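# Set the yellow foam block down on the counter

## Task

Get the yellow foam block resting directly on the counter surface, not stacked on any other object there. Every other block must stay at its original spot and keep its original orientation. The robot must not fall over or finish leaning, or the task fails. The block has to stay put by itself once the robot lets go; if only the gripper or robot holds it there, it is not done.

## Robot and tools

ROBOT. The robot is a Hello Robot Stretch 3 with one arm. It has a two-wheel drive base (0.33 m long, 0.34 m wide), a lift that slides the arm up and down a mast, and a telescoping arm that reaches out to the robot's right. The base cannot move sideways. To shift the gripper forward or back you drive the base, and to reach further to the right you extend the arm. Turning on the spot pivots about the point midway between the drive wheels, 0.05 m behind the front edge. With the arm pulled in and the wrist folded, the swept turning circle has radius 0.28 m. An unfolded, level gripper reaches past that circle and can hit things during a turn.

FRAMES. The base frame sits on the floor between the drive wheels: x forward, y left, z up. hand_pose uses this frame and marks the point where the closed fingertips meet. With all wrist joints at zero, that hand frame has x up, y back along the arm toward the mast, and z toward the rear. The fingertips are round pads 0.04 m wide. The odometry frame is the base frame as it was when the scene began.

TOOLS.
execute_actions: argument actions is a list holding one action or none (an empty list just reports state and images). An action may contain base, joints, or both, plus optional contact_limits; the parts start at once and may finish at different times.
- base: exactly one key. translate_m is a relative drive in metres from where the base was last reported, -1 to 1, positive forward. rotate_rad is a relative turn in radians, -3.2 to 3.2, positive counter-clockwise (left).
- joints: absolute targets keyed by joint name. lift_m 0 to 1.1 m (arm height); arm_m 0 to 0.52 m (extension); wrist_yaw_rad -1.345 to 4.42 (0 along the arm, positive swings toward the front, 3.0 folded over the base); wrist_pitch_rad -1.57 to 0.451 (0 level, negative tips fingers down); wrist_roll_rad -2.911 to 2.911 (0 puts fingers side by side); gripper_m -0.089 to 0.179 (larger is wider; the real fingertip gap is about 0.007 m less when almost shut and 0.025 m less when fully open, and zero under 0.007); head_pan_rad -3.953 to 1.73 (0 forward, positive left, -1.57 looks along the arm); head_tilt_rad -1.53 to 0.419 (negative looks down). Done tolerances: ±0.004 for lift, arm and gripper; ±0.02 for yaw, roll and head; ±0.05 for pitch.
- contact_limits: only arm_m, a motor effort percentage 1 to 100 at which the arm halts; lower means gentler, but too low halts immediately. It also caps holding force until the next action, and values above the maximum are cut.
- cameras: list of head_camera, nav_camera, wrist_camera or all; omitted or null gives all, [] gives none.
Any unknown key or out-of-range number rejects the whole call and nothing moves. A single action runs at most 15 s. Joints or base omitted from an action may still be driving toward an earlier target.
wait: seconds from 0 to 10; commands nothing, then returns state and images.
zoom_image: camera name plus region [x0, y0, x1, y1] in pixels of that camera's newest full image, origin top-left, at most 504 by 504.
finished_scene: scene is the current scene's number; it closes the scene permanently and reports success. Call it only once the block rests on its own.

RESULTS. pictures lists which camera each returned image came from. base_status and joint_status tell how each motion ended: done, off_target (stopped short and maybe still pushing), contact_stop, time_out or torque_fault. After the last three the old target is dropped. on_its_own covers things not commanded this call; its held at value is a target, not a position. joint_positions gives current values. motor_effort is percent of maximum, positive toward higher joint values, peak in brackets; it carries a fixed bias and noise, so read trends, not exact numbers. Positive wheel effort means pushing forward. lidar_m lists 12 distances in metres, 30-degree sectors counter-clockwise starting straight ahead (4th left, 7th behind, 10th right), scanning a plane 0.17 m above the floor; it misses table tops, clear objects and low items, and the robot can block some sectors. wrist_depth_mm and head_depth_mm are 7 by 7 grids of median depth in mm (the head grid follows the sideways image); - means no reading. base_odometry counts wheel turns, so slip shows as motion. turned_by_wheels and turned_by_imu give turn since the last result. base_tilt gives lean in degrees (forward and right positive) with a fixed offset of up to about 4 degrees.

GRIPPING. Close to a gripper_m below the block's width to hold it; open at least 0.02 above the touching value to release. Neither the reading nor done proves a grasp, so check images. To re-squeeze, send a different value.

CAUTIONS. The arm and lift halt and go slack when they press firmly on something; a slack lift may sag under load or be pushed up when the fingers close on a surface. Base, wrist and head never auto-stop, so they keep shoving. Prolonged strain on a wrist servo switches it off for 10 s. Only fold or unfold the wrist with lift_m between 0.32 and 0.95, wrist_pitch_rad -0.4 and roll near 0; after folding, lift may go down to 0.25. When wrist_yaw_rad is below -0.4 keep pitch at -0.5 or lower. Pushing against something solid with the gripper higher than about 0.45 m can tip the robot, as can repeated pushes, driving while holding something fixed, or snagging furniture (especially in reverse). If it leans, back off in small steps, release the contact, and lower lift_m to about 0.2 if needed. The base moves fastest only when lift_m is below 0.30, arm_m below 0.03 and wrist_yaw_rad above 2.54. Loose items may get nudged occasionally. Avoid dropping, slamming or hard contact, and keep the other blocks untouched. The robot keeps its last command while you think.

Each tool is called after "Call:" in YAML: its name, and indented under it one key for each argument.

## Session

I'll start by looking at the current state and the camera images.

Call:
execute_actions:
  actions: []

Scene clock: 0.00 s.
base_odometry: x=+0.000 y=+0.000 heading=+0.000 (m, m, rad; odometry frame)
turned_by_wheels: +0.000 (rad since the last result)
turned_by_imu: +0.000 (rad since the last result)
base_tilt: forward=-0.7 right=+0.8 (deg)
lidar_m: 1.81 1.29 1.44 2.39 2.19 2.20 2.69 0.88 0.89 1.08 1.58 1.59
head_depth_mm: 1710 1763 1756 1781 1786 1776 1798 / 1855 1950 1974 1965 1976 1964 1972 / 1871 2185 2213 2218 2204 2173 1952 / 1840 2353 2377 2376 2388 2287 1773 / 1842 2237 2219 2203 2179 2142 1837 / 1826 2053 2077 2077 2044 1609 1478 / 1806 1915 1923 1911 1902 1620 1236
base_status: not commanded
joint_positions: lift_m=+0.318 arm_m=+0.002 wrist_yaw_rad=+3.049 wrist_pitch_rad=-0.384 wrist_roll_rad=+0.007 gripper_m=+0.037 head_pan_rad=-0.020 head_tilt_rad=+0.007
joint_status: not commanded
motor_effort: left_wheel=+1 right_wheel=+0 lift_m=+23 arm_m=+1 wrist_yaw_rad=+0 wrist_pitch_rad=+4 wrist_roll_rad=+0 gripper_m=-1 head_pan_rad=+1 head_tilt_rad=+2 (%)
hand_pose: x=-0.0002 y=+0.0807 z=+0.3385 quat_wxyz=(+0.168, +0.702, +0.103, +0.685) (m; base frame)
wrist_depth_mm: - - - - - - - / - - - - - - - / - - - - - - - / 821 854 881 879 931 - - / 652 671 - 709 722 750 767 / 548 555 - 579 602 620 628 / 468 489 - 509 496 512 528
pictures: head_camera (sideways: a quarter turn clockwise sets it upright), nav_camera (sideways: a quarter turn counterclockwise sets it upright), wrist_camera
Images, in order (width x height): head_camera 896x504, nav_camera 672x504, wrist_camera 644x364.

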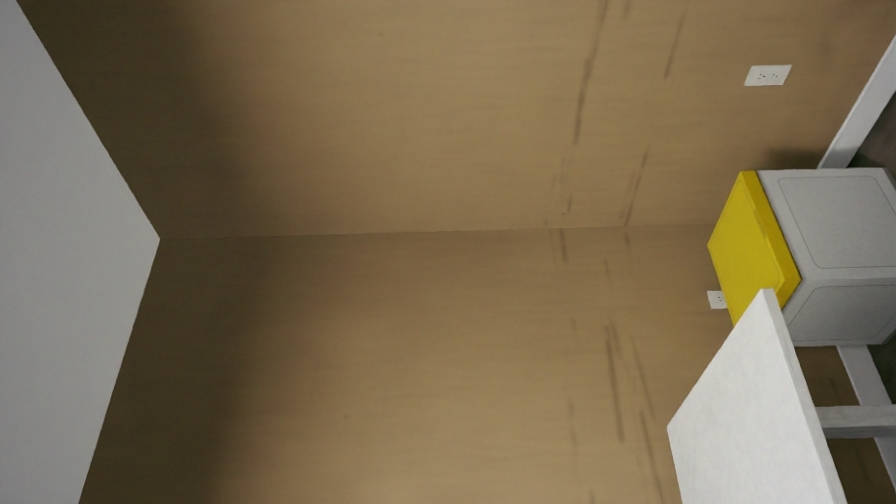

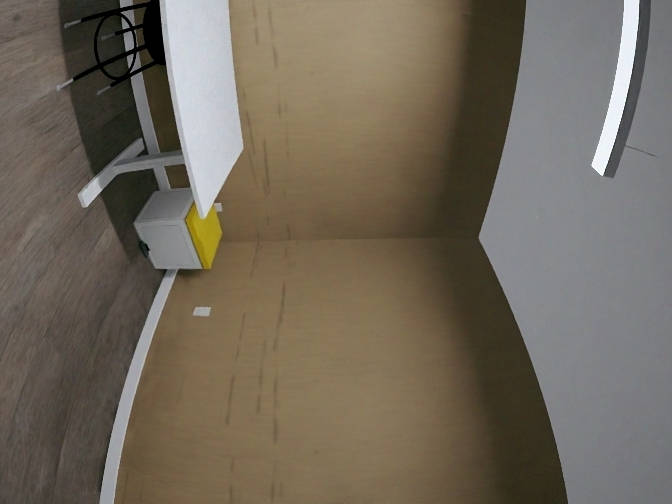

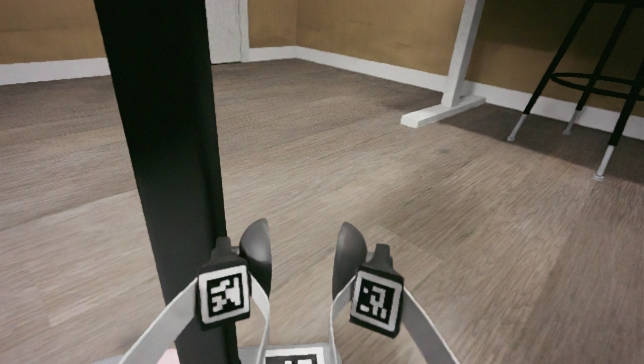

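Call:
execute_actions:
  actions:
    - {"joints": {"head_pan_rad": -1.57, "head_tilt_rad": -0.5}}
  cameras: ["head_camera", "nav_camera"]

Scene clock: 1.63 s.
base_odometry: x=+0.000 y=+0.000 heading=+0.000 (m, m, rad; odometry frame)
turned_by_wheels: +0.000 (rad since the last result)
turned_by_imu: +0.000 (rad since the last result)
base_tilt: forward=-0.7 right=+0.7 (deg)
lidar_m: 1.81 1.29 1.43 2.40 2.19 2.19 2.68 0.88 0.89 1.08 1.58 1.59
head_depth_mm: 2084 2292 1234 1098 1187 1301 1287 / 1909 2075 1255 1249 1354 1467 1290 / 1766 1898 1386 1429 1583 1570 1301 / 1645 1765 1542 1663 1868 1587 1318 / 1541 1654 1727 1919 2007 1595 1309 / 1438 1536 1647 1773 1895 1593 1316 / 1350 1436 1549 1672 1782 1610 1320
base_status: not commanded
joint_positions: lift_m=+0.318 arm_m=+0.002 wrist_yaw_rad=+3.049 wrist_pitch_rad=-0.384 wrist_roll_rad=+0.007 gripper_m=+0.037 head_pan_rad=-1.563 head_tilt_rad=-0.493
joint_status: all done
motor_effort: left_wheel=+2(1) right_wheel=+0(0) lift_m=+23(23) arm_m=+1(1) wrist_yaw_rad=+0(0) wrist_pitch_rad=+4(4) wrist_roll_rad=+0(0) gripper_m=-1(0) head_pan_rad=-5(52) head_tilt_rad=-4(38) (%)
hand_pose: x=-0.0002 y=+0.0807 z=+0.3385 quat_wxyz=(+0.168, +0.702, +0.103, +0.685) (m; base frame)
wrist_depth_mm: - - - - - - - / - - - - - - - / - - - - - - - / 823 826 874 908 922 - - / 649 666 - 712 731 750 778 / 553 556 - 587 600 609 622 / 470 489 - 507 501 521 526
pictures: head_camera (sideways: a quarter turn clockwise sets it upright), nav_camera (sideways: a quarter turn counterclockwise sets it upright)
Images, in order (width x height): head_camera 896x504, nav_camera 672x504.

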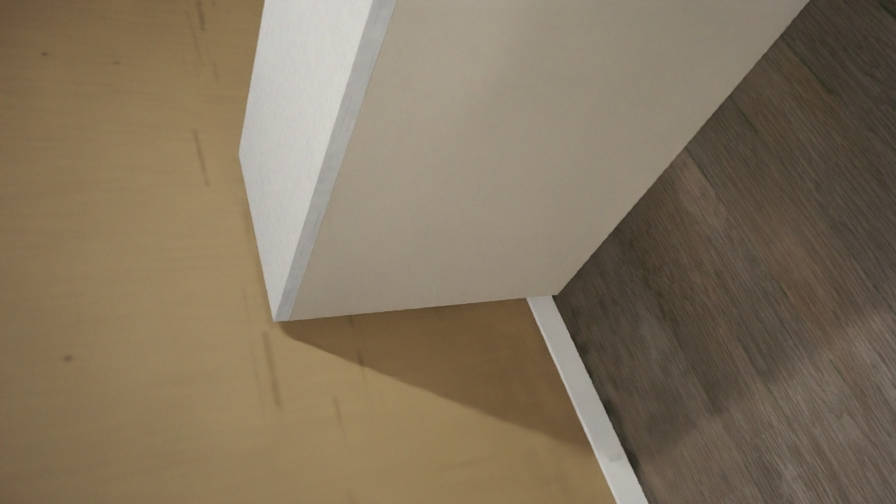

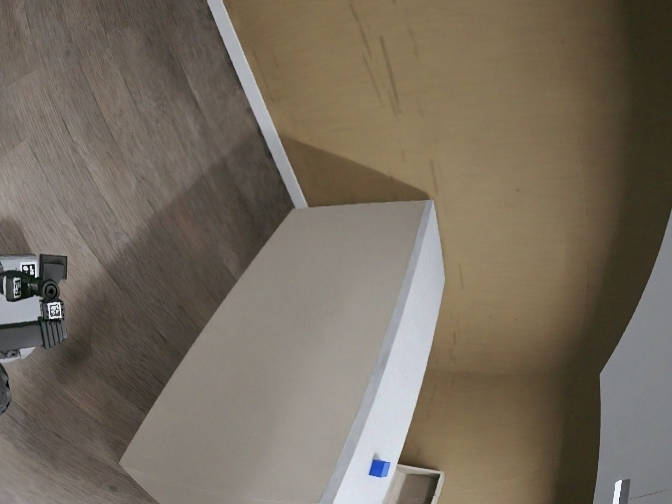

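Call:
execute_actions:
  actions:
    - {"joints": {"head_pan_rad": -2.6, "head_tilt_rad": -0.4}}
  cameras: ["head_camera", "nav_camera"]

Scene clock: 2.90 s.
base_odometry: x=+0.000 y=+0.000 heading=+0.000 (m, m, rad; odometry frame)
turned_by_wheels: +0.000 (rad since the last result)
turned_by_imu: +0.000 (rad since the last result)
base_tilt: forward=-0.7 right=+0.7 (deg)
lidar_m: 1.81 1.29 1.43 2.39 2.18 2.20 2.69 0.88 0.89 1.09 1.58 1.59
head_depth_mm: 2457 2615 2839 2912 2186 1679 1367 / 2436 2567 2791 2911 2028 1574 1336 / 2375 2560 2741 978 1008 1108 1228 / 2388 2564 2663 995 994 1086 1200 / 2368 2499 2642 1006 982 1074 1189 / 2327 2471 2607 1020 974 1064 1178 / 2320 2516 2586 1033 960 1046 1162
base_status: not commanded
joint_positions: lift_m=+0.318 arm_m=+0.002 wrist_yaw_rad=+3.049 wrist_pitch_rad=-0.384 wrist_roll_rad=+0.007 gripper_m=+0.037 head_pan_rad=-2.593 head_tilt_rad=-0.409
joint_status: all done
motor_effort: left_wheel=+1(1) right_wheel=+0(0) lift_m=+23(23) arm_m=+1(1) wrist_yaw_rad=+1(0) wrist_pitch_rad=+4(4) wrist_roll_rad=+1(0) gripper_m=+0(1) head_pan_rad=-5(54) head_tilt_rad=+4(13) (%)
hand_pose: x=-0.0002 y=+0.0807 z=+0.3385 quat_wxyz=(+0.168, +0.702, +0.103, +0.685) (m; base frame)
wrist_depth_mm: - - - - - - - / - - - - - - - / - - - - - - - / 817 839 877 910 924 - - / 654 671 - 716 731 746 765 / 548 555 - 575 603 612 623 / 471 490 - 503 499 509 525
pictures: head_camera (sideways: a quarter turn clockwise sets it upright), nav_camera (sideways: a quarter turn counterclockwise sets it upright)
Images, in order (width x height): head_camera 896x504, nav_camera 672x504.

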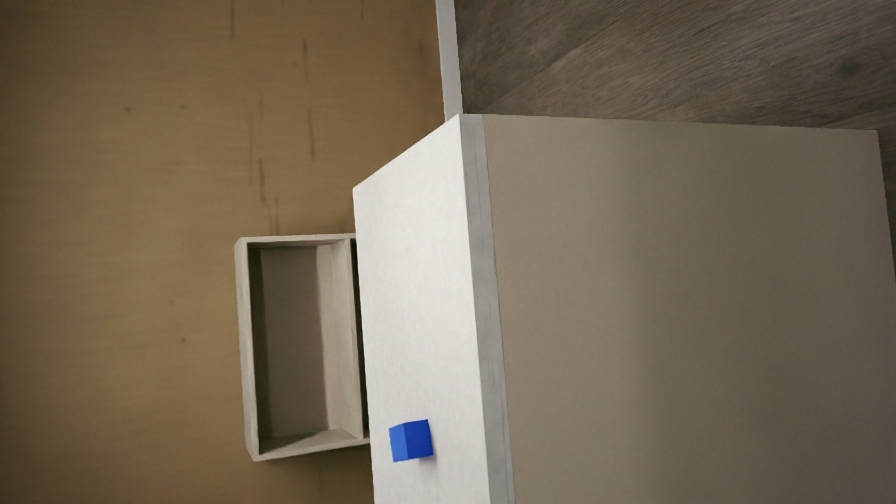

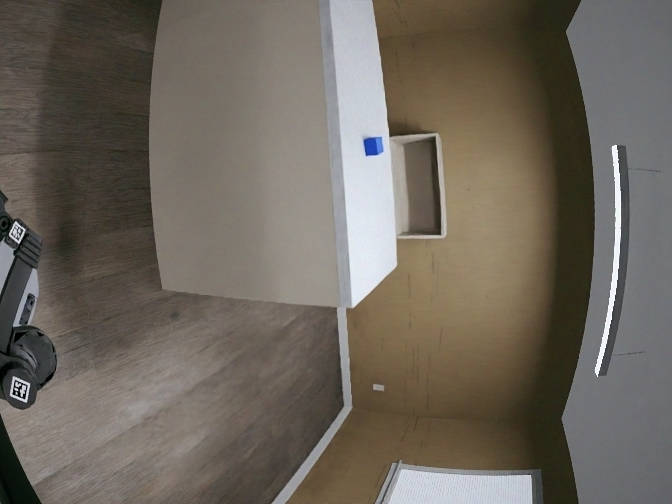

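Call:
execute_actions:
  actions:
    - {"joints": {"head_pan_rad": -3.9, "head_tilt_rad": -0.4}}
  cameras: ["head_camera", "nav_camera"]

Call:
execute_actions:
  actions:
    - {"joints": {"head_pan_rad": 1.0, "head_tilt_rad": -0.45}}
  cameras: ["head_camera", "nav_camera"]

Scene clock: 4.50 s.
base_odometry: x=+0.000 y=+0.000 heading=+0.000 (m, m, rad; odometry frame)
turned_by_wheels: +0.000 (rad since the last result)
turned_by_imu: +0.000 (rad since the last result)
base_tilt: forward=-0.8 right=+0.7 (deg)
lidar_m: 1.81 1.29 1.43 2.39 2.18 2.20 2.69 0.88 0.88 1.08 1.58 1.59
head_depth_mm: 1800 - - - - - - / 1814 1932 2069 2282 2242 1699 1370 / 1846 1985 2111 2284 2217 1707 1375 / 1888 2014 2156 2343 2266 1712 1378 / 1888 2056 2222 2395 2283 1726 1392 / 1940 2074 2237 2453 2310 1752 1403 / 1979 2108 2280 2496 2311 1762 1413
base_status: not commanded
joint_positions: lift_m=+0.318 arm_m=+0.002 wrist_yaw_rad=+3.049 wrist_pitch_rad=-0.384 wrist_roll_rad=+0.007 gripper_m=+0.037 head_pan_rad=-3.893 head_tilt_rad=-0.409
joint_status: all done
motor_effort: left_wheel=+2(1) right_wheel=+0(0) lift_m=+24(23) arm_m=+1(0) wrist_yaw_rad=+0(0) wrist_pitch_rad=+4(4) wrist_roll_rad=+0(0) gripper_m=-1(1) head_pan_rad=-4(54) head_tilt_rad=+4(5) (%)
hand_pose: x=-0.0002 y=+0.0807 z=+0.3385 quat_wxyz=(+0.168, +0.702, +0.103, +0.685) (m; base frame)
wrist_depth_mm: - - - - - - - / - - - - - - - / - - - - - - - / 811 831 883 895 944 - - / 660 674 - 721 730 750 758 / 547 549 - 581 603 617 626 / 472 486 - 508 499 516 530
pictures: head_camera (sideways: a quarter turn clockwise sets it upright), nav_camera (sideways: a quarter turn counterclockwise sets it upright)
Images, in order (width x height): head_camera 896x504, nav_camera 672x504.

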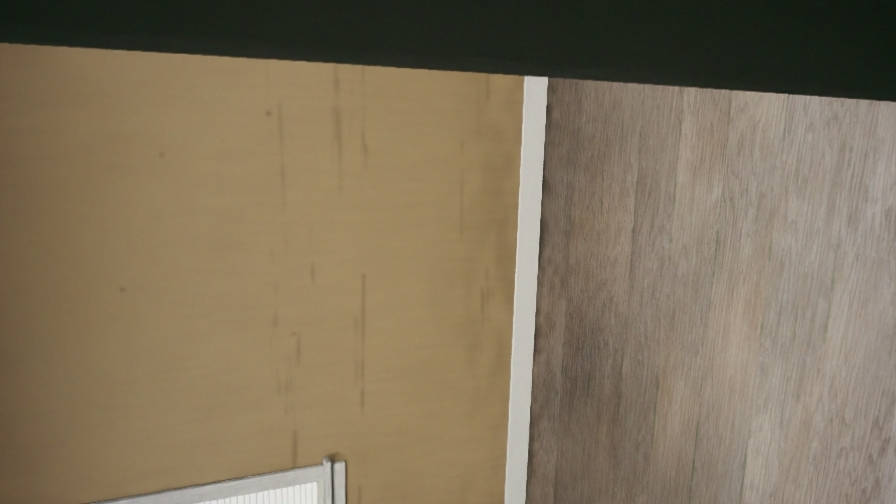

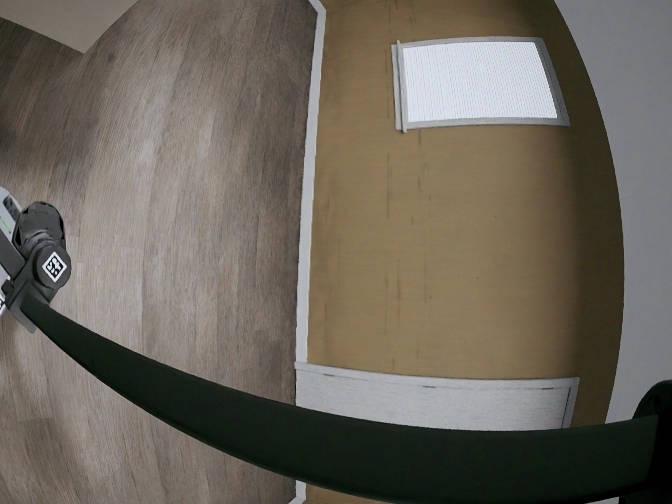

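Scene clock: 7.33 s.
base_odometry: x=+0.000 y=+0.000 heading=+0.000 (m, m, rad; odometry frame)
turned_by_wheels: +0.000 (rad since the last result)
turned_by_imu: +0.001 (rad since the last result)
base_tilt: forward=-0.7 right=+0.7 (deg)
lidar_m: 1.81 1.29 1.43 2.40 2.18 2.20 2.69 0.88 0.89 1.08 1.58 1.59
head_depth_mm: 1572 1693 1812 1387 1995 1567 1327 / 1636 1752 1861 1416 1937 1635 1337 / 1674 1795 1906 1501 2138 1641 1349 / 1730 1891 2006 1632 1961 1636 1350 / 1781 1947 2109 1666 2160 1664 1356 / 1869 2023 2210 2446 2187 1671 1362 / 1937 2117 2322 2571 2207 1702 1367
base_status: not commanded
joint_positions: lift_m=+0.318 arm_m=+0.002 wrist_yaw_rad=+3.049 wrist_pitch_rad=-0.384 wrist_roll_rad=+0.007 gripper_m=+0.037 head_pan_rad=+0.993 head_tilt_rad=-0.444
joint_status: all done
motor_effort: left_wheel=+1(1) right_wheel=+0(0) lift_m=+23(23) arm_m=+1(2) wrist_yaw_rad=+0(0) wrist_pitch_rad=+4(4) wrist_roll_rad=+0(0) gripper_m=-1(1) head_pan_rad=+5(54) head_tilt_rad=-4(13) (%)
hand_pose: x=-0.0002 y=+0.0807 z=+0.3385 quat_wxyz=(+0.168, +0.702, +0.103, +0.685) (m; base frame)
wrist_depth_mm: - - - - - - - / - - - - - - - / - - - - - - - / 818 852 875 914 927 - - / 659 666 - 711 732 756 772 / 543 558 - 581 599 621 622 / 468 485 - 511 503 514 528
pictures: head_camera (sideways: a quarter turn clockwise sets it upright), nav_camera (sideways: a quarter turn counterclockwise sets it upright)
Images, in order (width x height): head_camera 896x504, nav_camera 672x504.

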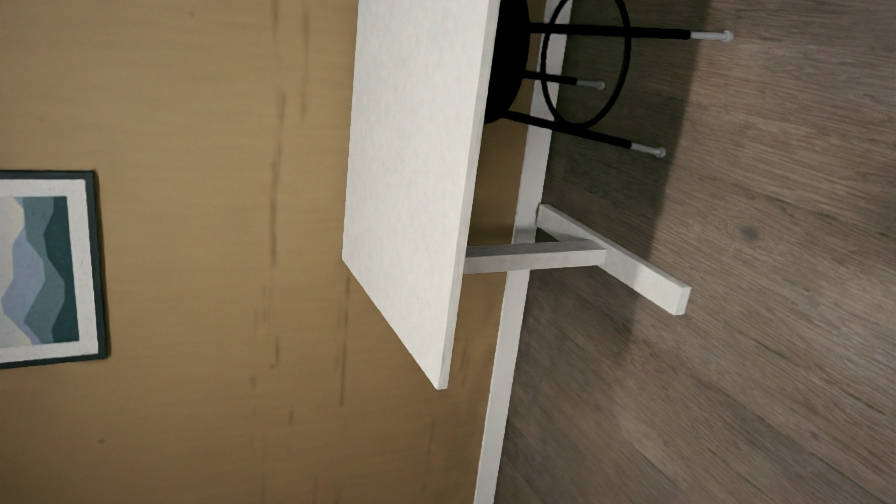

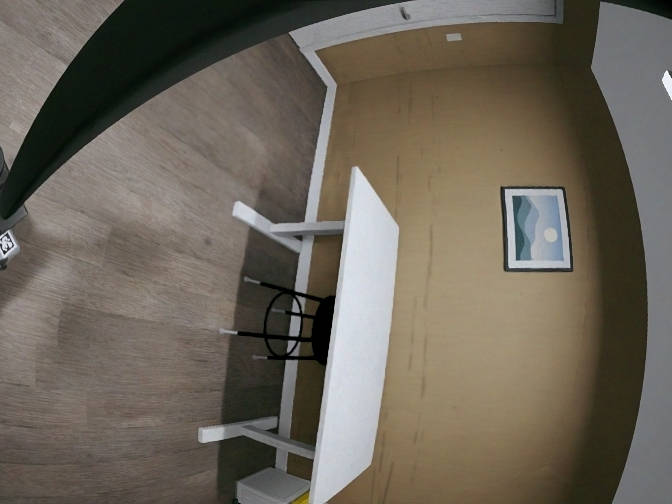

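Call:
execute_actions:
  actions:
    - {"base": {"rotate_rad": -0.17}, "joints": {"lift_m": 0.26, "head_pan_rad": -2.9, "head_tilt_rad": -0.6}}
  cameras: ["head_camera", "nav_camera"]

Scene clock: 12.47 s.
base_odometry: x=+0.000 y=+0.000 heading=-0.170 (m, m, rad; odometry frame)
turned_by_wheels: -0.170 (rad since the last result)
turned_by_imu: -0.170 (rad since the last result)
base_tilt: forward=-0.7 right=+0.7 (deg)
lidar_m: 1.75 1.59 1.29 2.18 2.19 2.19 2.44 0.89 0.88 0.98 1.56 1.58
head_depth_mm: 2381 2562 2725 2245 1749 1436 1211 / 2642 2896 2998 2248 1755 1442 1224 / 2866 3149 3168 2276 1771 1452 1224 / 2757 3040 3232 2302 1776 1456 1236 / 2603 2897 3089 2317 1814 1471 1239 / 2481 2660 2909 2092 1146 1271 1244 / 2376 2573 1022 948 1047 1171 1231
base_status: done
joint_positions: lift_m=+0.261 arm_m=+0.002 wrist_yaw_rad=+3.049 wrist_pitch_rad=-0.384 wrist_roll_rad=+0.007 gripper_m=+0.037 head_pan_rad=-2.893 head_tilt_rad=-0.593
joint_status: all done
motor_effort: left_wheel=+5(12) right_wheel=-4(12) lift_m=+10(20) arm_m=+1(1) wrist_yaw_rad=+0(0) wrist_pitch_rad=+4(4) wrist_roll_rad=+0(1) gripper_m=+0(1) head_pan_rad=-4(56) head_tilt_rad=-4(22) (%)
hand_pose: x=-0.0002 y=+0.0807 z=+0.2809 quat_wxyz=(+0.168, +0.702, +0.103, +0.685) (m; base frame)
wrist_depth_mm: - - - - - - - / - - - - - - - / - - - - - - - / 721 732 765 798 826 849 885 / 573 586 - 627 630 664 669 / 481 490 - 512 525 536 548 / 429 - - - 435 448 456
pictures: head_camera (sideways: a quarter turn clockwise sets it upright), nav_camera (sideways: a quarter turn counterclockwise sets it upright)
Images, in order (width x height): head_camera 896x504, nav_camera 672x504.

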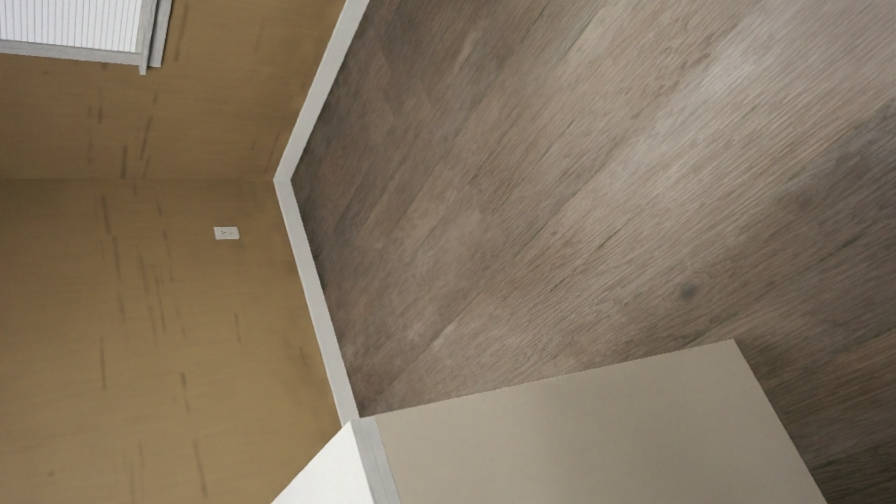

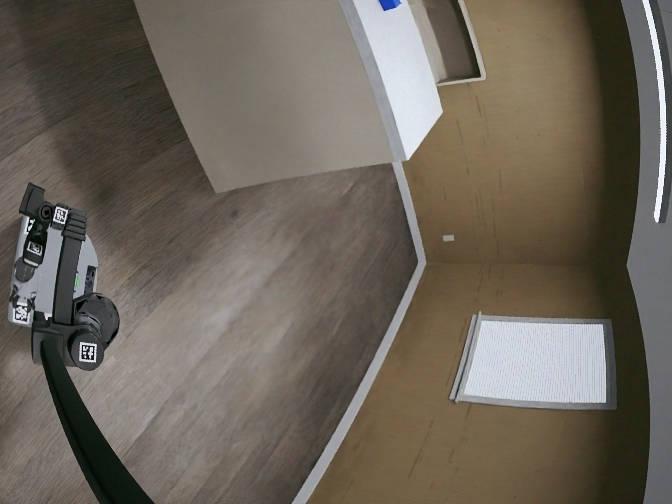

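Call:
execute_actions:
  actions:
    - {"base": {"translate_m": -1.0}, "joints": {"head_pan_rad": -2.2, "head_tilt_rad": -0.5}}
  cameras: ["head_camera", "nav_camera"]

Scene clock: 18.90 s.
base_odometry: x=-0.986 y=+0.169 heading=-0.170 (m, m, rad; odometry frame)
turned_by_wheels: +0.000 (rad since the last result)
turned_by_imu: -0.008 (rad since the last result)
base_tilt: forward=-0.7 right=+0.8 (deg)
lidar_m: 2.59 2.09 2.16 1.75 1.44 1.43 1.58 2.17 1.92 0.61 0.55 2.34
head_depth_mm: 1751 1916 2088 2275 1917 1532 1277 / 1778 1925 2114 2320 1953 1548 1276 / 1796 1970 2137 2342 1958 1560 1289 / 1809 1974 2151 2349 1990 1555 1289 / 1834 1975 2108 2316 1998 1572 1305 / 1874 1999 2147 2348 2012 1582 1307 / 1876 2029 2172 2383 1948 1099 1103
base_status: done
joint_positions: lift_m=+0.261 arm_m=+0.002 wrist_yaw_rad=+3.049 wrist_pitch_rad=-0.384 wrist_roll_rad=+0.007 gripper_m=+0.037 head_pan_rad=-2.207 head_tilt_rad=-0.507
joint_status: all done
motor_effort: left_wheel=+4(11) right_wheel=-4(13) lift_m=+10(11) arm_m=+1(1) wrist_yaw_rad=+0(1) wrist_pitch_rad=+4(4) wrist_roll_rad=+0(0) gripper_m=-1(1) head_pan_rad=+5(52) head_tilt_rad=+3(15) (%)
hand_pose: x=-0.0002 y=+0.0807 z=+0.2809 quat_wxyz=(+0.168, +0.702, +0.103, +0.685) (m; base frame)
wrist_depth_mm: - - - - - - - / - - - - - - - / - - - - - - - / 719 736 766 798 827 845 874 / 575 592 - 622 632 658 680 / 479 486 - 518 528 533 548 / 432 - - - 436 453 459
pictures: head_camera (sideways: a quarter turn clockwise sets it upright), nav_camera (sideways: a quarter turn counterclockwise sets it upright)
Images, in order (width x height): head_camera 896x504, nav_camera 672x504.

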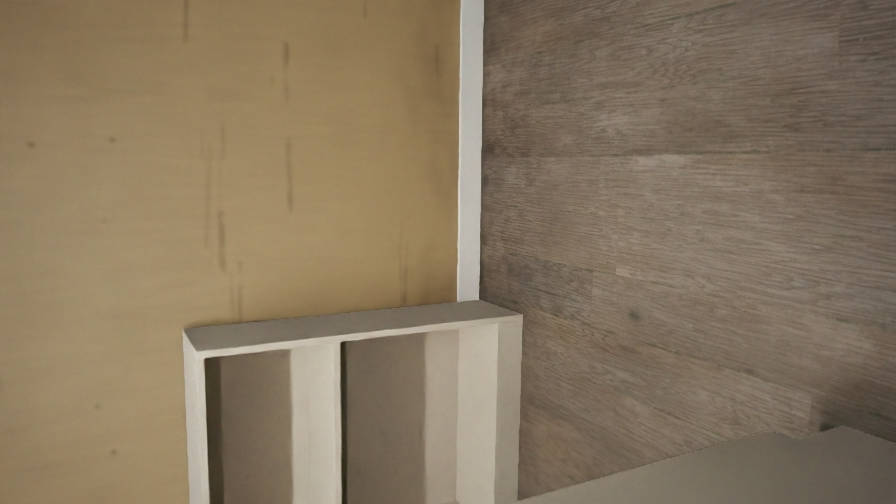

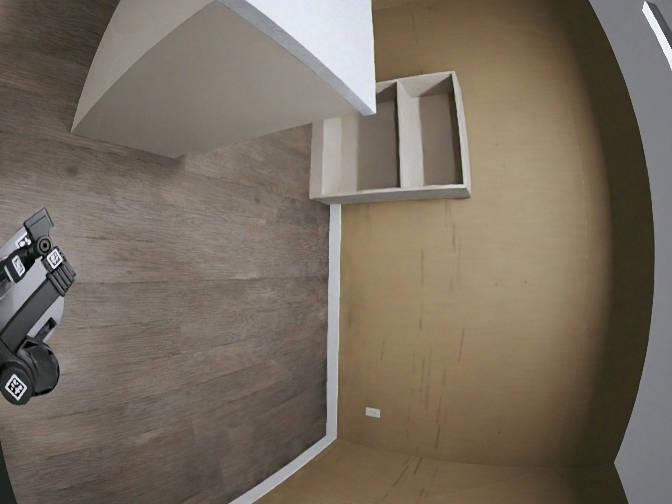

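Call:
execute_actions:
  actions:
    - {"base": {"rotate_rad": 0.87}, "joints": {"head_pan_rad": -2.6, "head_tilt_rad": -0.5}}
  cameras: ["nav_camera"]

Scene clock: 21.37 s.
base_odometry: x=-0.986 y=+0.169 heading=+0.700 (m, m, rad; odometry frame)
turned_by_wheels: +0.870 (rad since the last result)
turned_by_imu: +0.876 (rad since the last result)
base_tilt: forward=-0.7 right=+0.7 (deg)
lidar_m: 2.12 2.01 1.48 1.43 1.48 2.02 1.97 0.71 0.55 0.92 2.42 2.53
head_depth_mm: 1833 1944 2034 2212 1924 1527 1273 / 1936 2044 2209 2346 1926 1534 1276 / 2057 2214 2372 2400 1938 1503 1286 / 2154 2297 2418 942 1017 1127 1229 / 2311 2604 2761 848 850 930 1018 / 2495 2739 2882 822 730 788 850 / 2503 2600 2605 831 659 685 761
base_status: done
joint_positions: lift_m=+0.261 arm_m=+0.002 wrist_yaw_rad=+3.049 wrist_pitch_rad=-0.384 wrist_roll_rad=+0.007 gripper_m=+0.037 head_pan_rad=-2.593 head_tilt_rad=-0.507
joint_status: all done
motor_effort: left_wheel=-2(9) right_wheel=+4(13) lift_m=+10(10) arm_m=+1(1) wrist_yaw_rad=+0(1) wrist_pitch_rad=+4(4) wrist_roll_rad=+0(1) gripper_m=-1(1) head_pan_rad=-5(41) head_tilt_rad=+3(3) (%)
hand_pose: x=-0.0002 y=+0.0807 z=+0.2809 quat_wxyz=(+0.168, +0.702, +0.103, +0.685) (m; base frame)
wrist_depth_mm: - - - - - - - / - - - - - - - / - - - - - - - / 716 720 784 806 823 861 884 / 579 590 - 623 642 653 668 / 483 484 - 510 525 534 540 / 434 - - - 435 453 458
pictures: nav_camera (sideways: a quarter turn counterclockwise sets it upright)
Images, in order (width x height): nav_camera 672x504.

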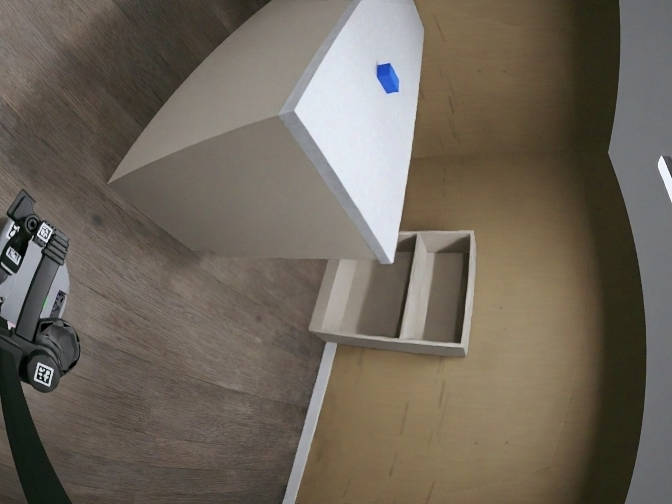

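Call:
execute_actions:
  actions:
    - {"base": {"translate_m": -1.0}, "joints": {"head_pan_rad": -1.6, "head_tilt_rad": -0.55}}
  cameras: ["head_camera", "nav_camera"]

Scene clock: 26.63 s.
base_odometry: x=-1.750 y=-0.475 heading=+0.700 (m, m, rad; odometry frame)
turned_by_wheels: +0.000 (rad since the last result)
turned_by_imu: -0.009 (rad since the last result)
base_tilt: forward=-0.6 right=+0.8 (deg)
lidar_m: 3.02 2.04 1.48 1.41 1.46 1.21 1.16 1.00 1.55 0.75 0.54 0.71
head_depth_mm: 1968 2153 2366 2425 1853 1498 1240 / 1969 2149 2409 2457 1863 1497 1253 / 1960 2145 2395 2490 1877 1505 1251 / 1963 2134 2353 2531 1890 1516 1270 / 1975 2091 1426 1340 1255 1186 1148 / 1967 2059 1148 790 650 728 823 / 1969 2077 1165 776 623 698 823
base_status: done
joint_positions: lift_m=+0.261 arm_m=+0.002 wrist_yaw_rad=+3.049 wrist_pitch_rad=-0.384 wrist_roll_rad=+0.007 gripper_m=+0.037 head_pan_rad=-1.607 head_tilt_rad=-0.543
joint_status: all done
motor_effort: left_wheel=-1(10) right_wheel=+3(8) lift_m=+11(11) arm_m=+1(0) wrist_yaw_rad=+0(0) wrist_pitch_rad=+4(4) wrist_roll_rad=+0(0) gripper_m=-1(1) head_pan_rad=+5(55) head_tilt_rad=-4(13) (%)
hand_pose: x=-0.0002 y=+0.0807 z=+0.2809 quat_wxyz=(+0.168, +0.702, +0.103, +0.685) (m; base frame)
wrist_depth_mm: - - - - - - - / - - - - - - - / - - - - - - - / 717 733 775 788 838 859 879 / 579 583 - 614 641 660 681 / 477 491 - 508 527 541 542 / 432 - - - 435 458 459
pictures: head_camera (sideways: a quarter turn clockwise sets it upright), nav_camera (sideways: a quarter turn counterclockwise sets it upright)
Images, in order (width x height): head_camera 896x504, nav_camera 672x504.

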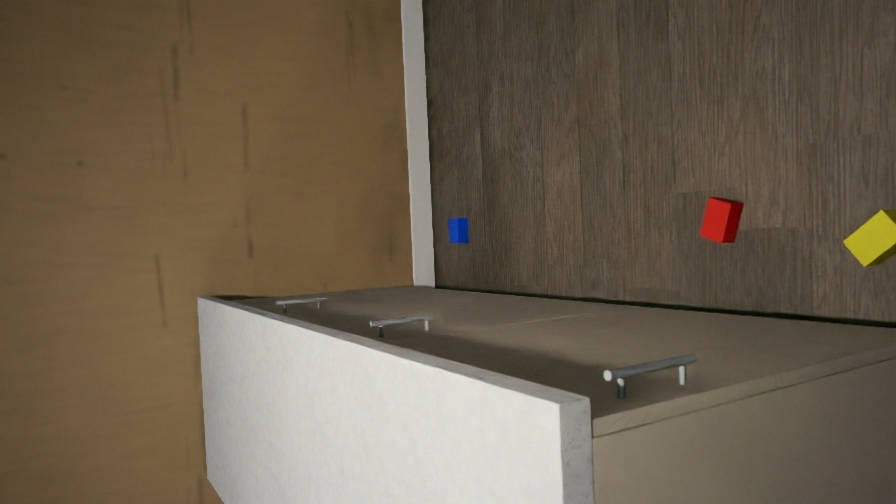

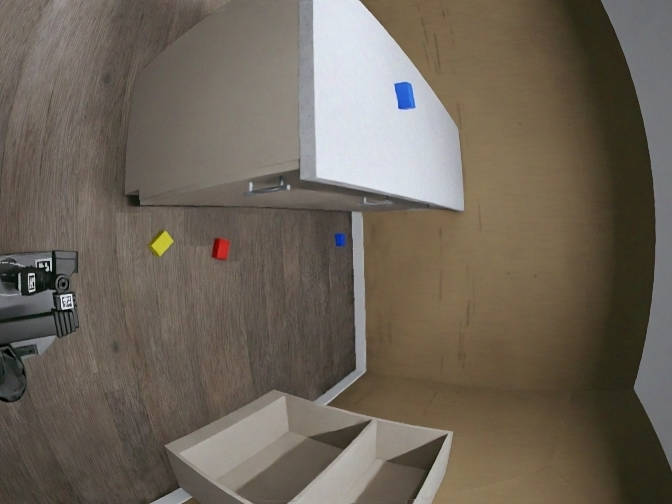

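Call:
execute_actions:
  actions:
    - {"joints": {"lift_m": 0.36, "wrist_pitch_rad": -0.4, "head_pan_rad": -1.57, "head_tilt_rad": -1.0}}
  cameras: ["head_camera"]

Scene clock: 29.23 s.
base_odometry: x=-1.750 y=-0.475 heading=+0.700 (m, m, rad; odometry frame)
turned_by_wheels: +0.000 (rad since the last result)
turned_by_imu: +0.001 (rad since the last result)
base_tilt: forward=-0.6 right=+0.8 (deg)
lidar_m: 3.02 2.04 1.48 1.41 1.46 1.22 1.16 1.00 1.55 0.75 0.54 0.71
head_depth_mm: 2204 2001 1703 1493 1327 1190 1093 / 2169 2009 1705 1495 1328 1213 - / 2202 2019 1744 1502 1339 1222 - / 2195 2065 1748 1530 1347 1226 1096 / 1223 1199 1149 1116 1289 1216 1101 / 741 640 700 846 1191 1221 1109 / 750 610 653 845 1187 1238 1109
base_status: not commanded
joint_positions: lift_m=+0.359 arm_m=+0.002 wrist_yaw_rad=+3.049 wrist_pitch_rad=-0.413 wrist_roll_rad=+0.007 gripper_m=+0.037 head_pan_rad=-1.577 head_tilt_rad=-0.987
joint_status: all done
motor_effort: left_wheel=+0(2) right_wheel=+3(3) lift_m=+34(35) arm_m=+1(1) wrist_yaw_rad=+0(0) wrist_pitch_rad=+3(3) wrist_roll_rad=+0(0) gripper_m=-1(1) head_pan_rad=+6(11) head_tilt_rad=-7(36) (%)
hand_pose: x=-0.0005 y=+0.0772 z=+0.3732 quat_wxyz=(+0.177, +0.700, +0.112, +0.682) (m; base frame)
wrist_depth_mm: - - - - - - - / - - - - - - - / - - - - - - - / 851 873 896 935 959 - - / 686 706 - 750 767 792 793 / 582 585 - 617 634 649 659 / 493 505 521 534 530 547 547
pictures: head_camera (sideways: a quarter turn clockwise sets it upright)
Images, in order (width x height): head_camera 896x504.

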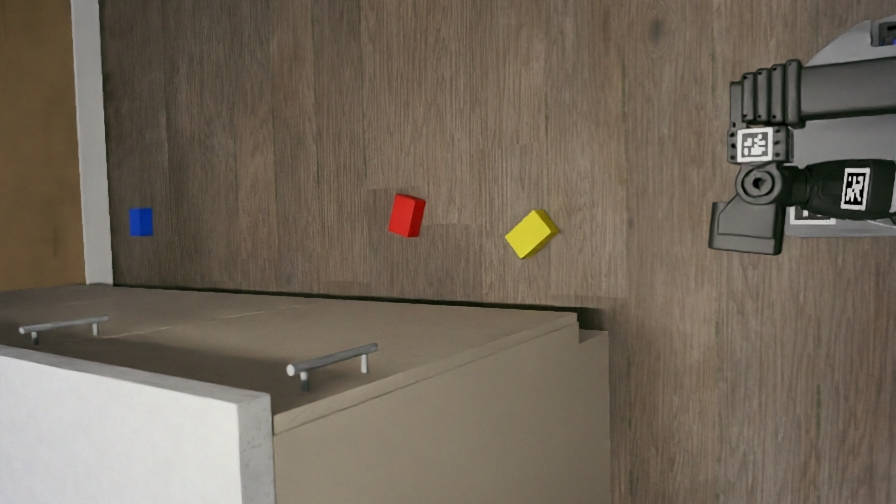

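Call:
zoom_image:
  camera: "head_camera"
  region: [460, 170, 620, 300]

Region (460, 170, 620, 300) of head_camera's 896x504 image, scaled by 3.150, with more detail than that image has; it fills the top 410 rows of this view, and the rest is white.

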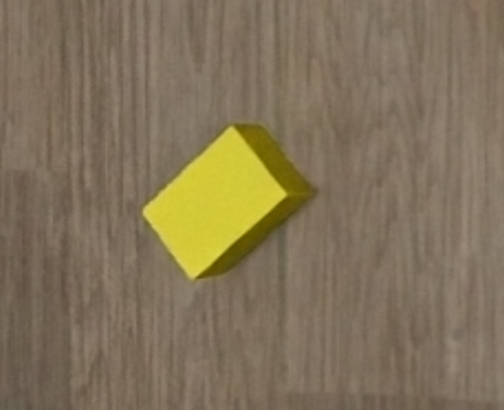

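Call:
execute_actions:
  actions:
    - {"joints": {"wrist_yaw_rad": 0.0, "arm_m": 0.08}}
  cameras: ["head_camera", "wrist_camera"]

Scene clock: 34.23 s.
base_odometry: x=-1.750 y=-0.475 heading=+0.700 (m, m, rad; odometry frame)
turned_by_wheels: +0.000 (rad since the last result)
turned_by_imu: +0.001 (rad since the last result)
base_tilt: forward=-0.7 right=+0.8 (deg)
lidar_m: 3.02 2.05 1.47 1.41 1.46 1.21 1.16 1.00 1.55 0.75 0.54 0.71
head_depth_mm: 2218 1984 1709 1485 1319 1191 1095 / 2183 2024 1715 1492 1326 - - / 2190 2029 1718 1521 1360 1164 - / 2173 2056 1751 1533 1343 1205 1102 / 1226 1206 1152 1111 1295 1219 1100 / 742 642 699 843 1175 1227 1106 / 746 610 655 843 1192 1237 1111
base_status: not commanded
joint_positions: lift_m=+0.359 arm_m=+0.080 wrist_yaw_rad=+0.002 wrist_pitch_rad=-0.413 wrist_roll_rad=+0.007 gripper_m=+0.037 head_pan_rad=-1.577 head_tilt_rad=-0.987
joint_status: all done
motor_effort: left_wheel=-2(1) right_wheel=+3(3) lift_m=+34(34) arm_m=+3(4) wrist_yaw_rad=-1(2) wrist_pitch_rad=+3(4) wrist_roll_rad=+0(0) gripper_m=-1(0) head_pan_rad=+5(4) head_tilt_rad=-8(8) (%)
hand_pose: x=-0.0211 y=-0.4497 z=+0.3732 quat_wxyz=(+0.690, +0.145, -0.694, -0.145) (m; base frame)
wrist_depth_mm: 268 391 820 - - - - / 270 396 854 - - - 953 / 275 401 - - - - - / 276 409 871 935 - - 917 / 278 415 755 762 773 775 815 / 282 512 - 618 634 652 659 / 296 486 490 526 532 549 558
pictures: head_camera (sideways: a quarter turn clockwise sets it upright), wrist_camera
Images, in order (width x height): head_camera 896x504, wrist_camera 644x364.

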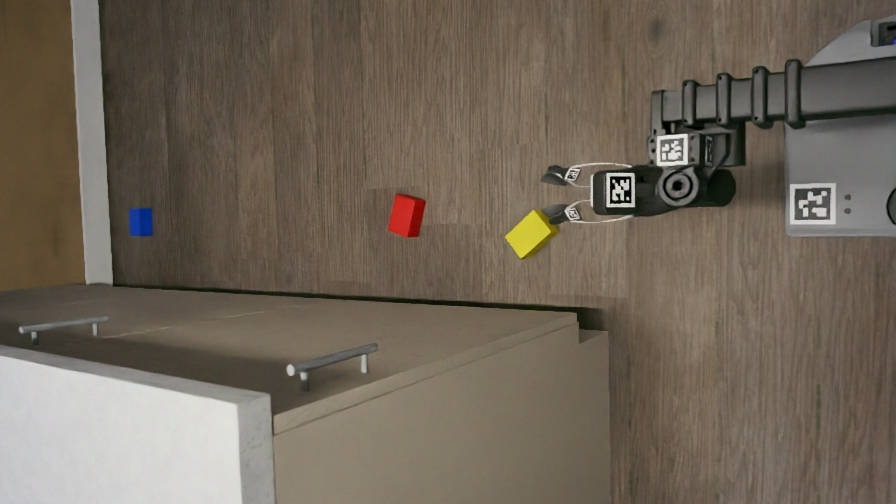

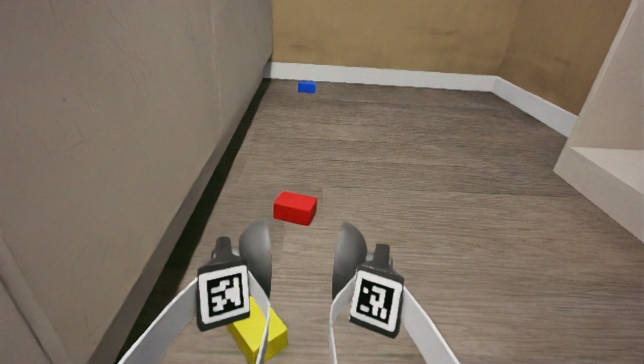

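Call:
execute_actions:
  actions:
    - {"joints": {"wrist_yaw_rad": 0.69, "wrist_pitch_rad": -1.0, "gripper_m": 0.15, "arm_m": 0.40, "lift_m": 0.27}}
  cameras: ["head_camera", "wrist_camera"]

Scene clock: 40.00 s.
base_odometry: x=-1.750 y=-0.475 heading=+0.700 (m, m, rad; odometry frame)
turned_by_wheels: +0.000 (rad since the last result)
turned_by_imu: +0.001 (rad since the last result)
base_tilt: forward=-0.7 right=+0.8 (deg)
lidar_m: 3.04 2.05 1.47 1.42 1.46 1.21 1.16 1.00 1.55 0.75 0.54 0.71
head_depth_mm: 2184 1982 1695 1493 1325 1183 1092 / 2200 2000 1722 1505 1337 1195 - / 2186 2028 1725 1552 1342 1203 - / 2168 2038 1730 1521 1342 1207 1097 / 1218 1199 1156 1109 1299 1218 1103 / 742 638 698 844 1182 1217 1106 / 748 610 652 842 1183 1229 1107
base_status: not commanded
joint_positions: lift_m=+0.271 arm_m=+0.400 wrist_yaw_rad=+0.689 wrist_pitch_rad=-1.005 wrist_roll_rad=+0.007 gripper_m=+0.150 head_pan_rad=-1.577 head_tilt_rad=-0.987
joint_status: all done
motor_effort: left_wheel=-1(1) right_wheel=+3(3) lift_m=+10(30) arm_m=+3(2) wrist_yaw_rad=+1(1) wrist_pitch_rad=+1(3) wrist_roll_rad=+0(0) gripper_m=-1(81) head_pan_rad=+5(5) head_tilt_rad=-7(7) (%)
hand_pose: x=+0.0529 y=-0.6352 z=+0.1801 quat_wxyz=(+0.697, +0.529, -0.471, -0.113) (m; base frame)
wrist_depth_mm: 141 165 214 409 489 507 516 / 154 183 336 434 446 414 466 / 169 207 384 406 409 409 422 / 188 322 366 374 383 390 396 / 282 335 345 342 352 364 364 / - 317 323 286 331 341 344 / 289 295 302 299 311 310 323
pictures: head_camera (sideways: a quarter turn clockwise sets it upright), wrist_camera
Images, in order (width x height): head_camera 896x504, wrist_camera 644x364.

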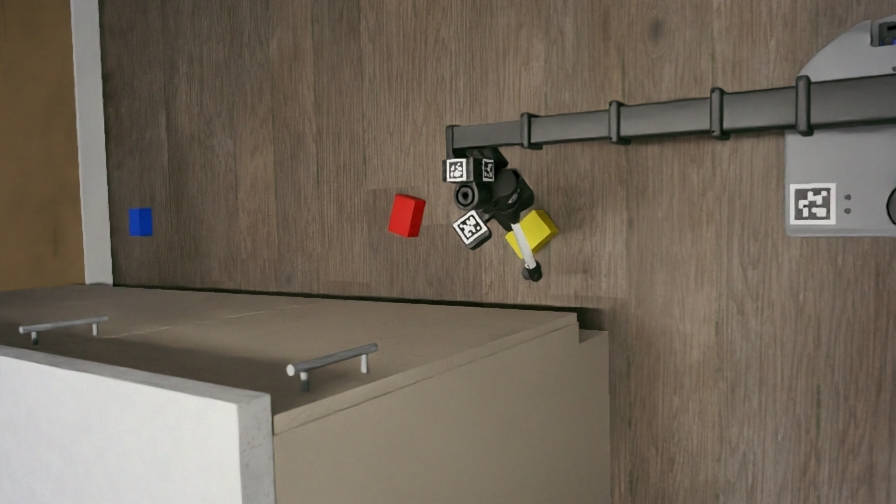

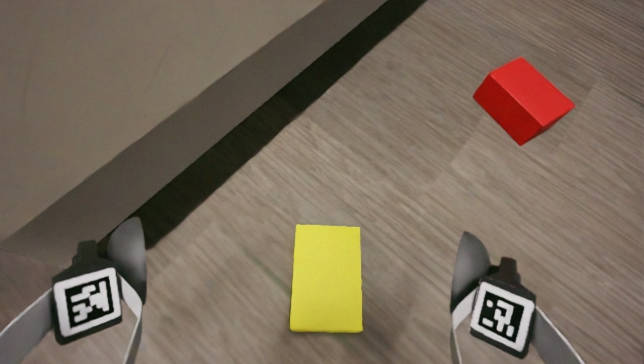

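Call:
execute_actions:
  actions:
    - {"joints": {"arm_m": 0.42, "lift_m": 0.165}}
  cameras: ["head_camera", "wrist_camera"]

Scene clock: 43.30 s.
base_odometry: x=-1.750 y=-0.475 heading=+0.700 (m, m, rad; odometry frame)
turned_by_wheels: +0.000 (rad since the last result)
turned_by_imu: +0.001 (rad since the last result)
base_tilt: forward=-0.7 right=+0.8 (deg)
lidar_m: 3.04 2.04 1.48 1.42 1.46 1.22 1.17 1.00 1.55 0.75 0.54 0.71
head_depth_mm: 2183 1969 1696 1484 1323 1183 1098 / 2189 2004 1716 1496 1326 1197 - / 2190 2035 1726 1532 1318 1200 - / 2211 2046 1737 1518 1343 1214 1088 / 1228 1197 1151 1111 1290 1213 1107 / 742 640 699 844 1186 1217 1110 / 749 609 653 844 1188 1233 1117
base_status: not commanded
joint_positions: lift_m=+0.166 arm_m=+0.420 wrist_yaw_rad=+0.689 wrist_pitch_rad=-1.005 wrist_roll_rad=+0.007 gripper_m=+0.150 head_pan_rad=-1.577 head_tilt_rad=-0.987
joint_status: all done
motor_effort: left_wheel=-1(0) right_wheel=+3(3) lift_m=+10(11) arm_m=+3(3) wrist_yaw_rad=+1(1) wrist_pitch_rad=+1(1) wrist_roll_rad=+0(0) gripper_m=-2(1) head_pan_rad=+5(5) head_tilt_rad=-7(7) (%)
hand_pose: x=+0.0529 y=-0.6552 z=+0.0751 quat_wxyz=(+0.697, +0.529, -0.471, -0.114) (m; base frame)
wrist_depth_mm: 191 227 291 331 341 342 294 / 209 252 295 306 311 315 308 / 228 265 277 279 286 291 297 / 242 252 255 259 263 268 273 / 231 236 237 196 244 252 256 / - 219 222 183 230 238 237 / 201 205 208 174 215 215 222
pictures: head_camera (sideways: a quarter turn clockwise sets it upright), wrist_camera
Images, in order (width x height): head_camera 896x504, wrist_camera 644x364.

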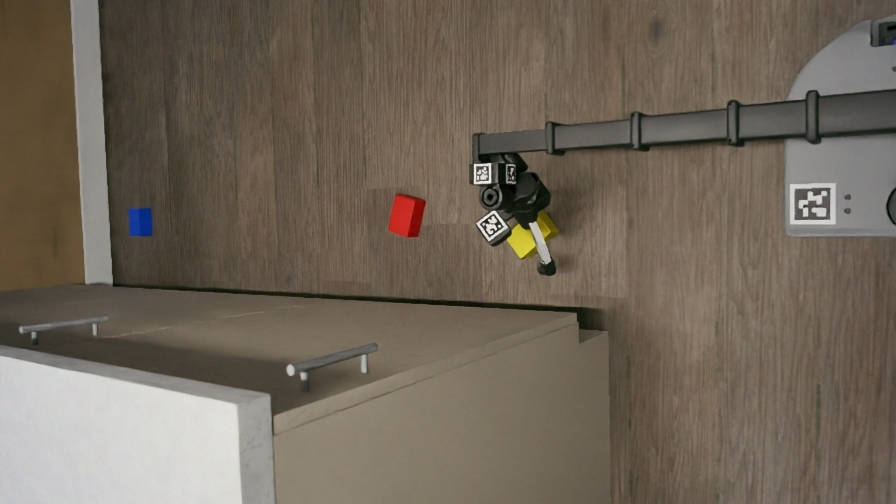

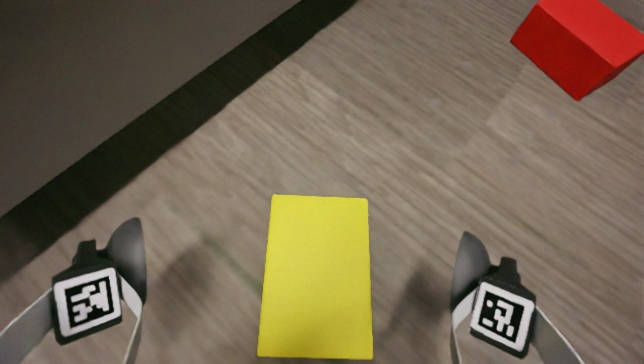

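Call:
execute_actions:
  actions:
    - {"joints": {"arm_m": 0.432, "lift_m": 0.118}}
  cameras: ["head_camera", "wrist_camera"]

Scene clock: 46.80 s.
base_odometry: x=-1.750 y=-0.475 heading=+0.700 (m, m, rad; odometry frame)
turned_by_wheels: +0.000 (rad since the last result)
turned_by_imu: +0.001 (rad since the last result)
base_tilt: forward=-0.7 right=+0.8 (deg)
lidar_m: 3.03 2.04 1.47 1.41 1.46 1.21 1.17 1.00 1.55 0.75 0.54 0.71
head_depth_mm: 2184 1995 1715 1481 1321 1183 1085 / 2182 2010 1704 1500 1327 1196 - / 2182 2032 1724 1535 1321 1197 - / 2202 2056 1748 1529 1342 1199 1093 / 1219 1195 1154 1105 1293 1213 1096 / 742 639 699 842 1185 1226 1105 / 751 609 656 843 1187 1230 1115
base_status: not commanded
joint_positions: lift_m=+0.119 arm_m=+0.432 wrist_yaw_rad=+0.689 wrist_pitch_rad=-1.005 wrist_roll_rad=+0.007 gripper_m=+0.150 head_pan_rad=-1.577 head_tilt_rad=-0.987
joint_status: all done
motor_effort: left_wheel=+0(1) right_wheel=+3(3) lift_m=+10(11) arm_m=+4(5) wrist_yaw_rad=+2(1) wrist_pitch_rad=+1(1) wrist_roll_rad=+0(0) gripper_m=-1(2) head_pan_rad=+5(6) head_tilt_rad=-7(7) (%)
hand_pose: x=+0.0528 y=-0.6672 z=+0.0281 quat_wxyz=(+0.697, +0.529, -0.471, -0.114) (m; base frame)
wrist_depth_mm: 192 226 258 268 276 280 258 / 209 232 239 244 250 255 259 / 212 216 221 225 228 233 240 / 199 200 204 159 211 216 219 / 185 189 185 148 198 202 204 / - 176 174 138 184 191 190 / 161 164 132 130 172 173 179
pictures: head_camera (sideways: a quarter turn clockwise sets it upright), wrist_camera
Images, in order (width x height): head_camera 896x504, wrist_camera 644x364.

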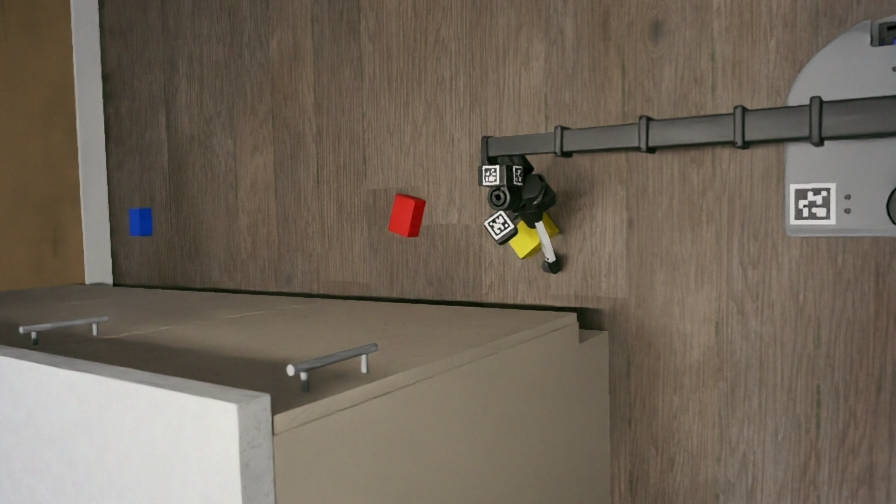

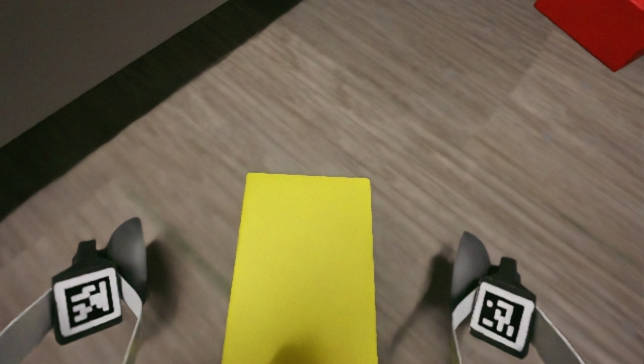

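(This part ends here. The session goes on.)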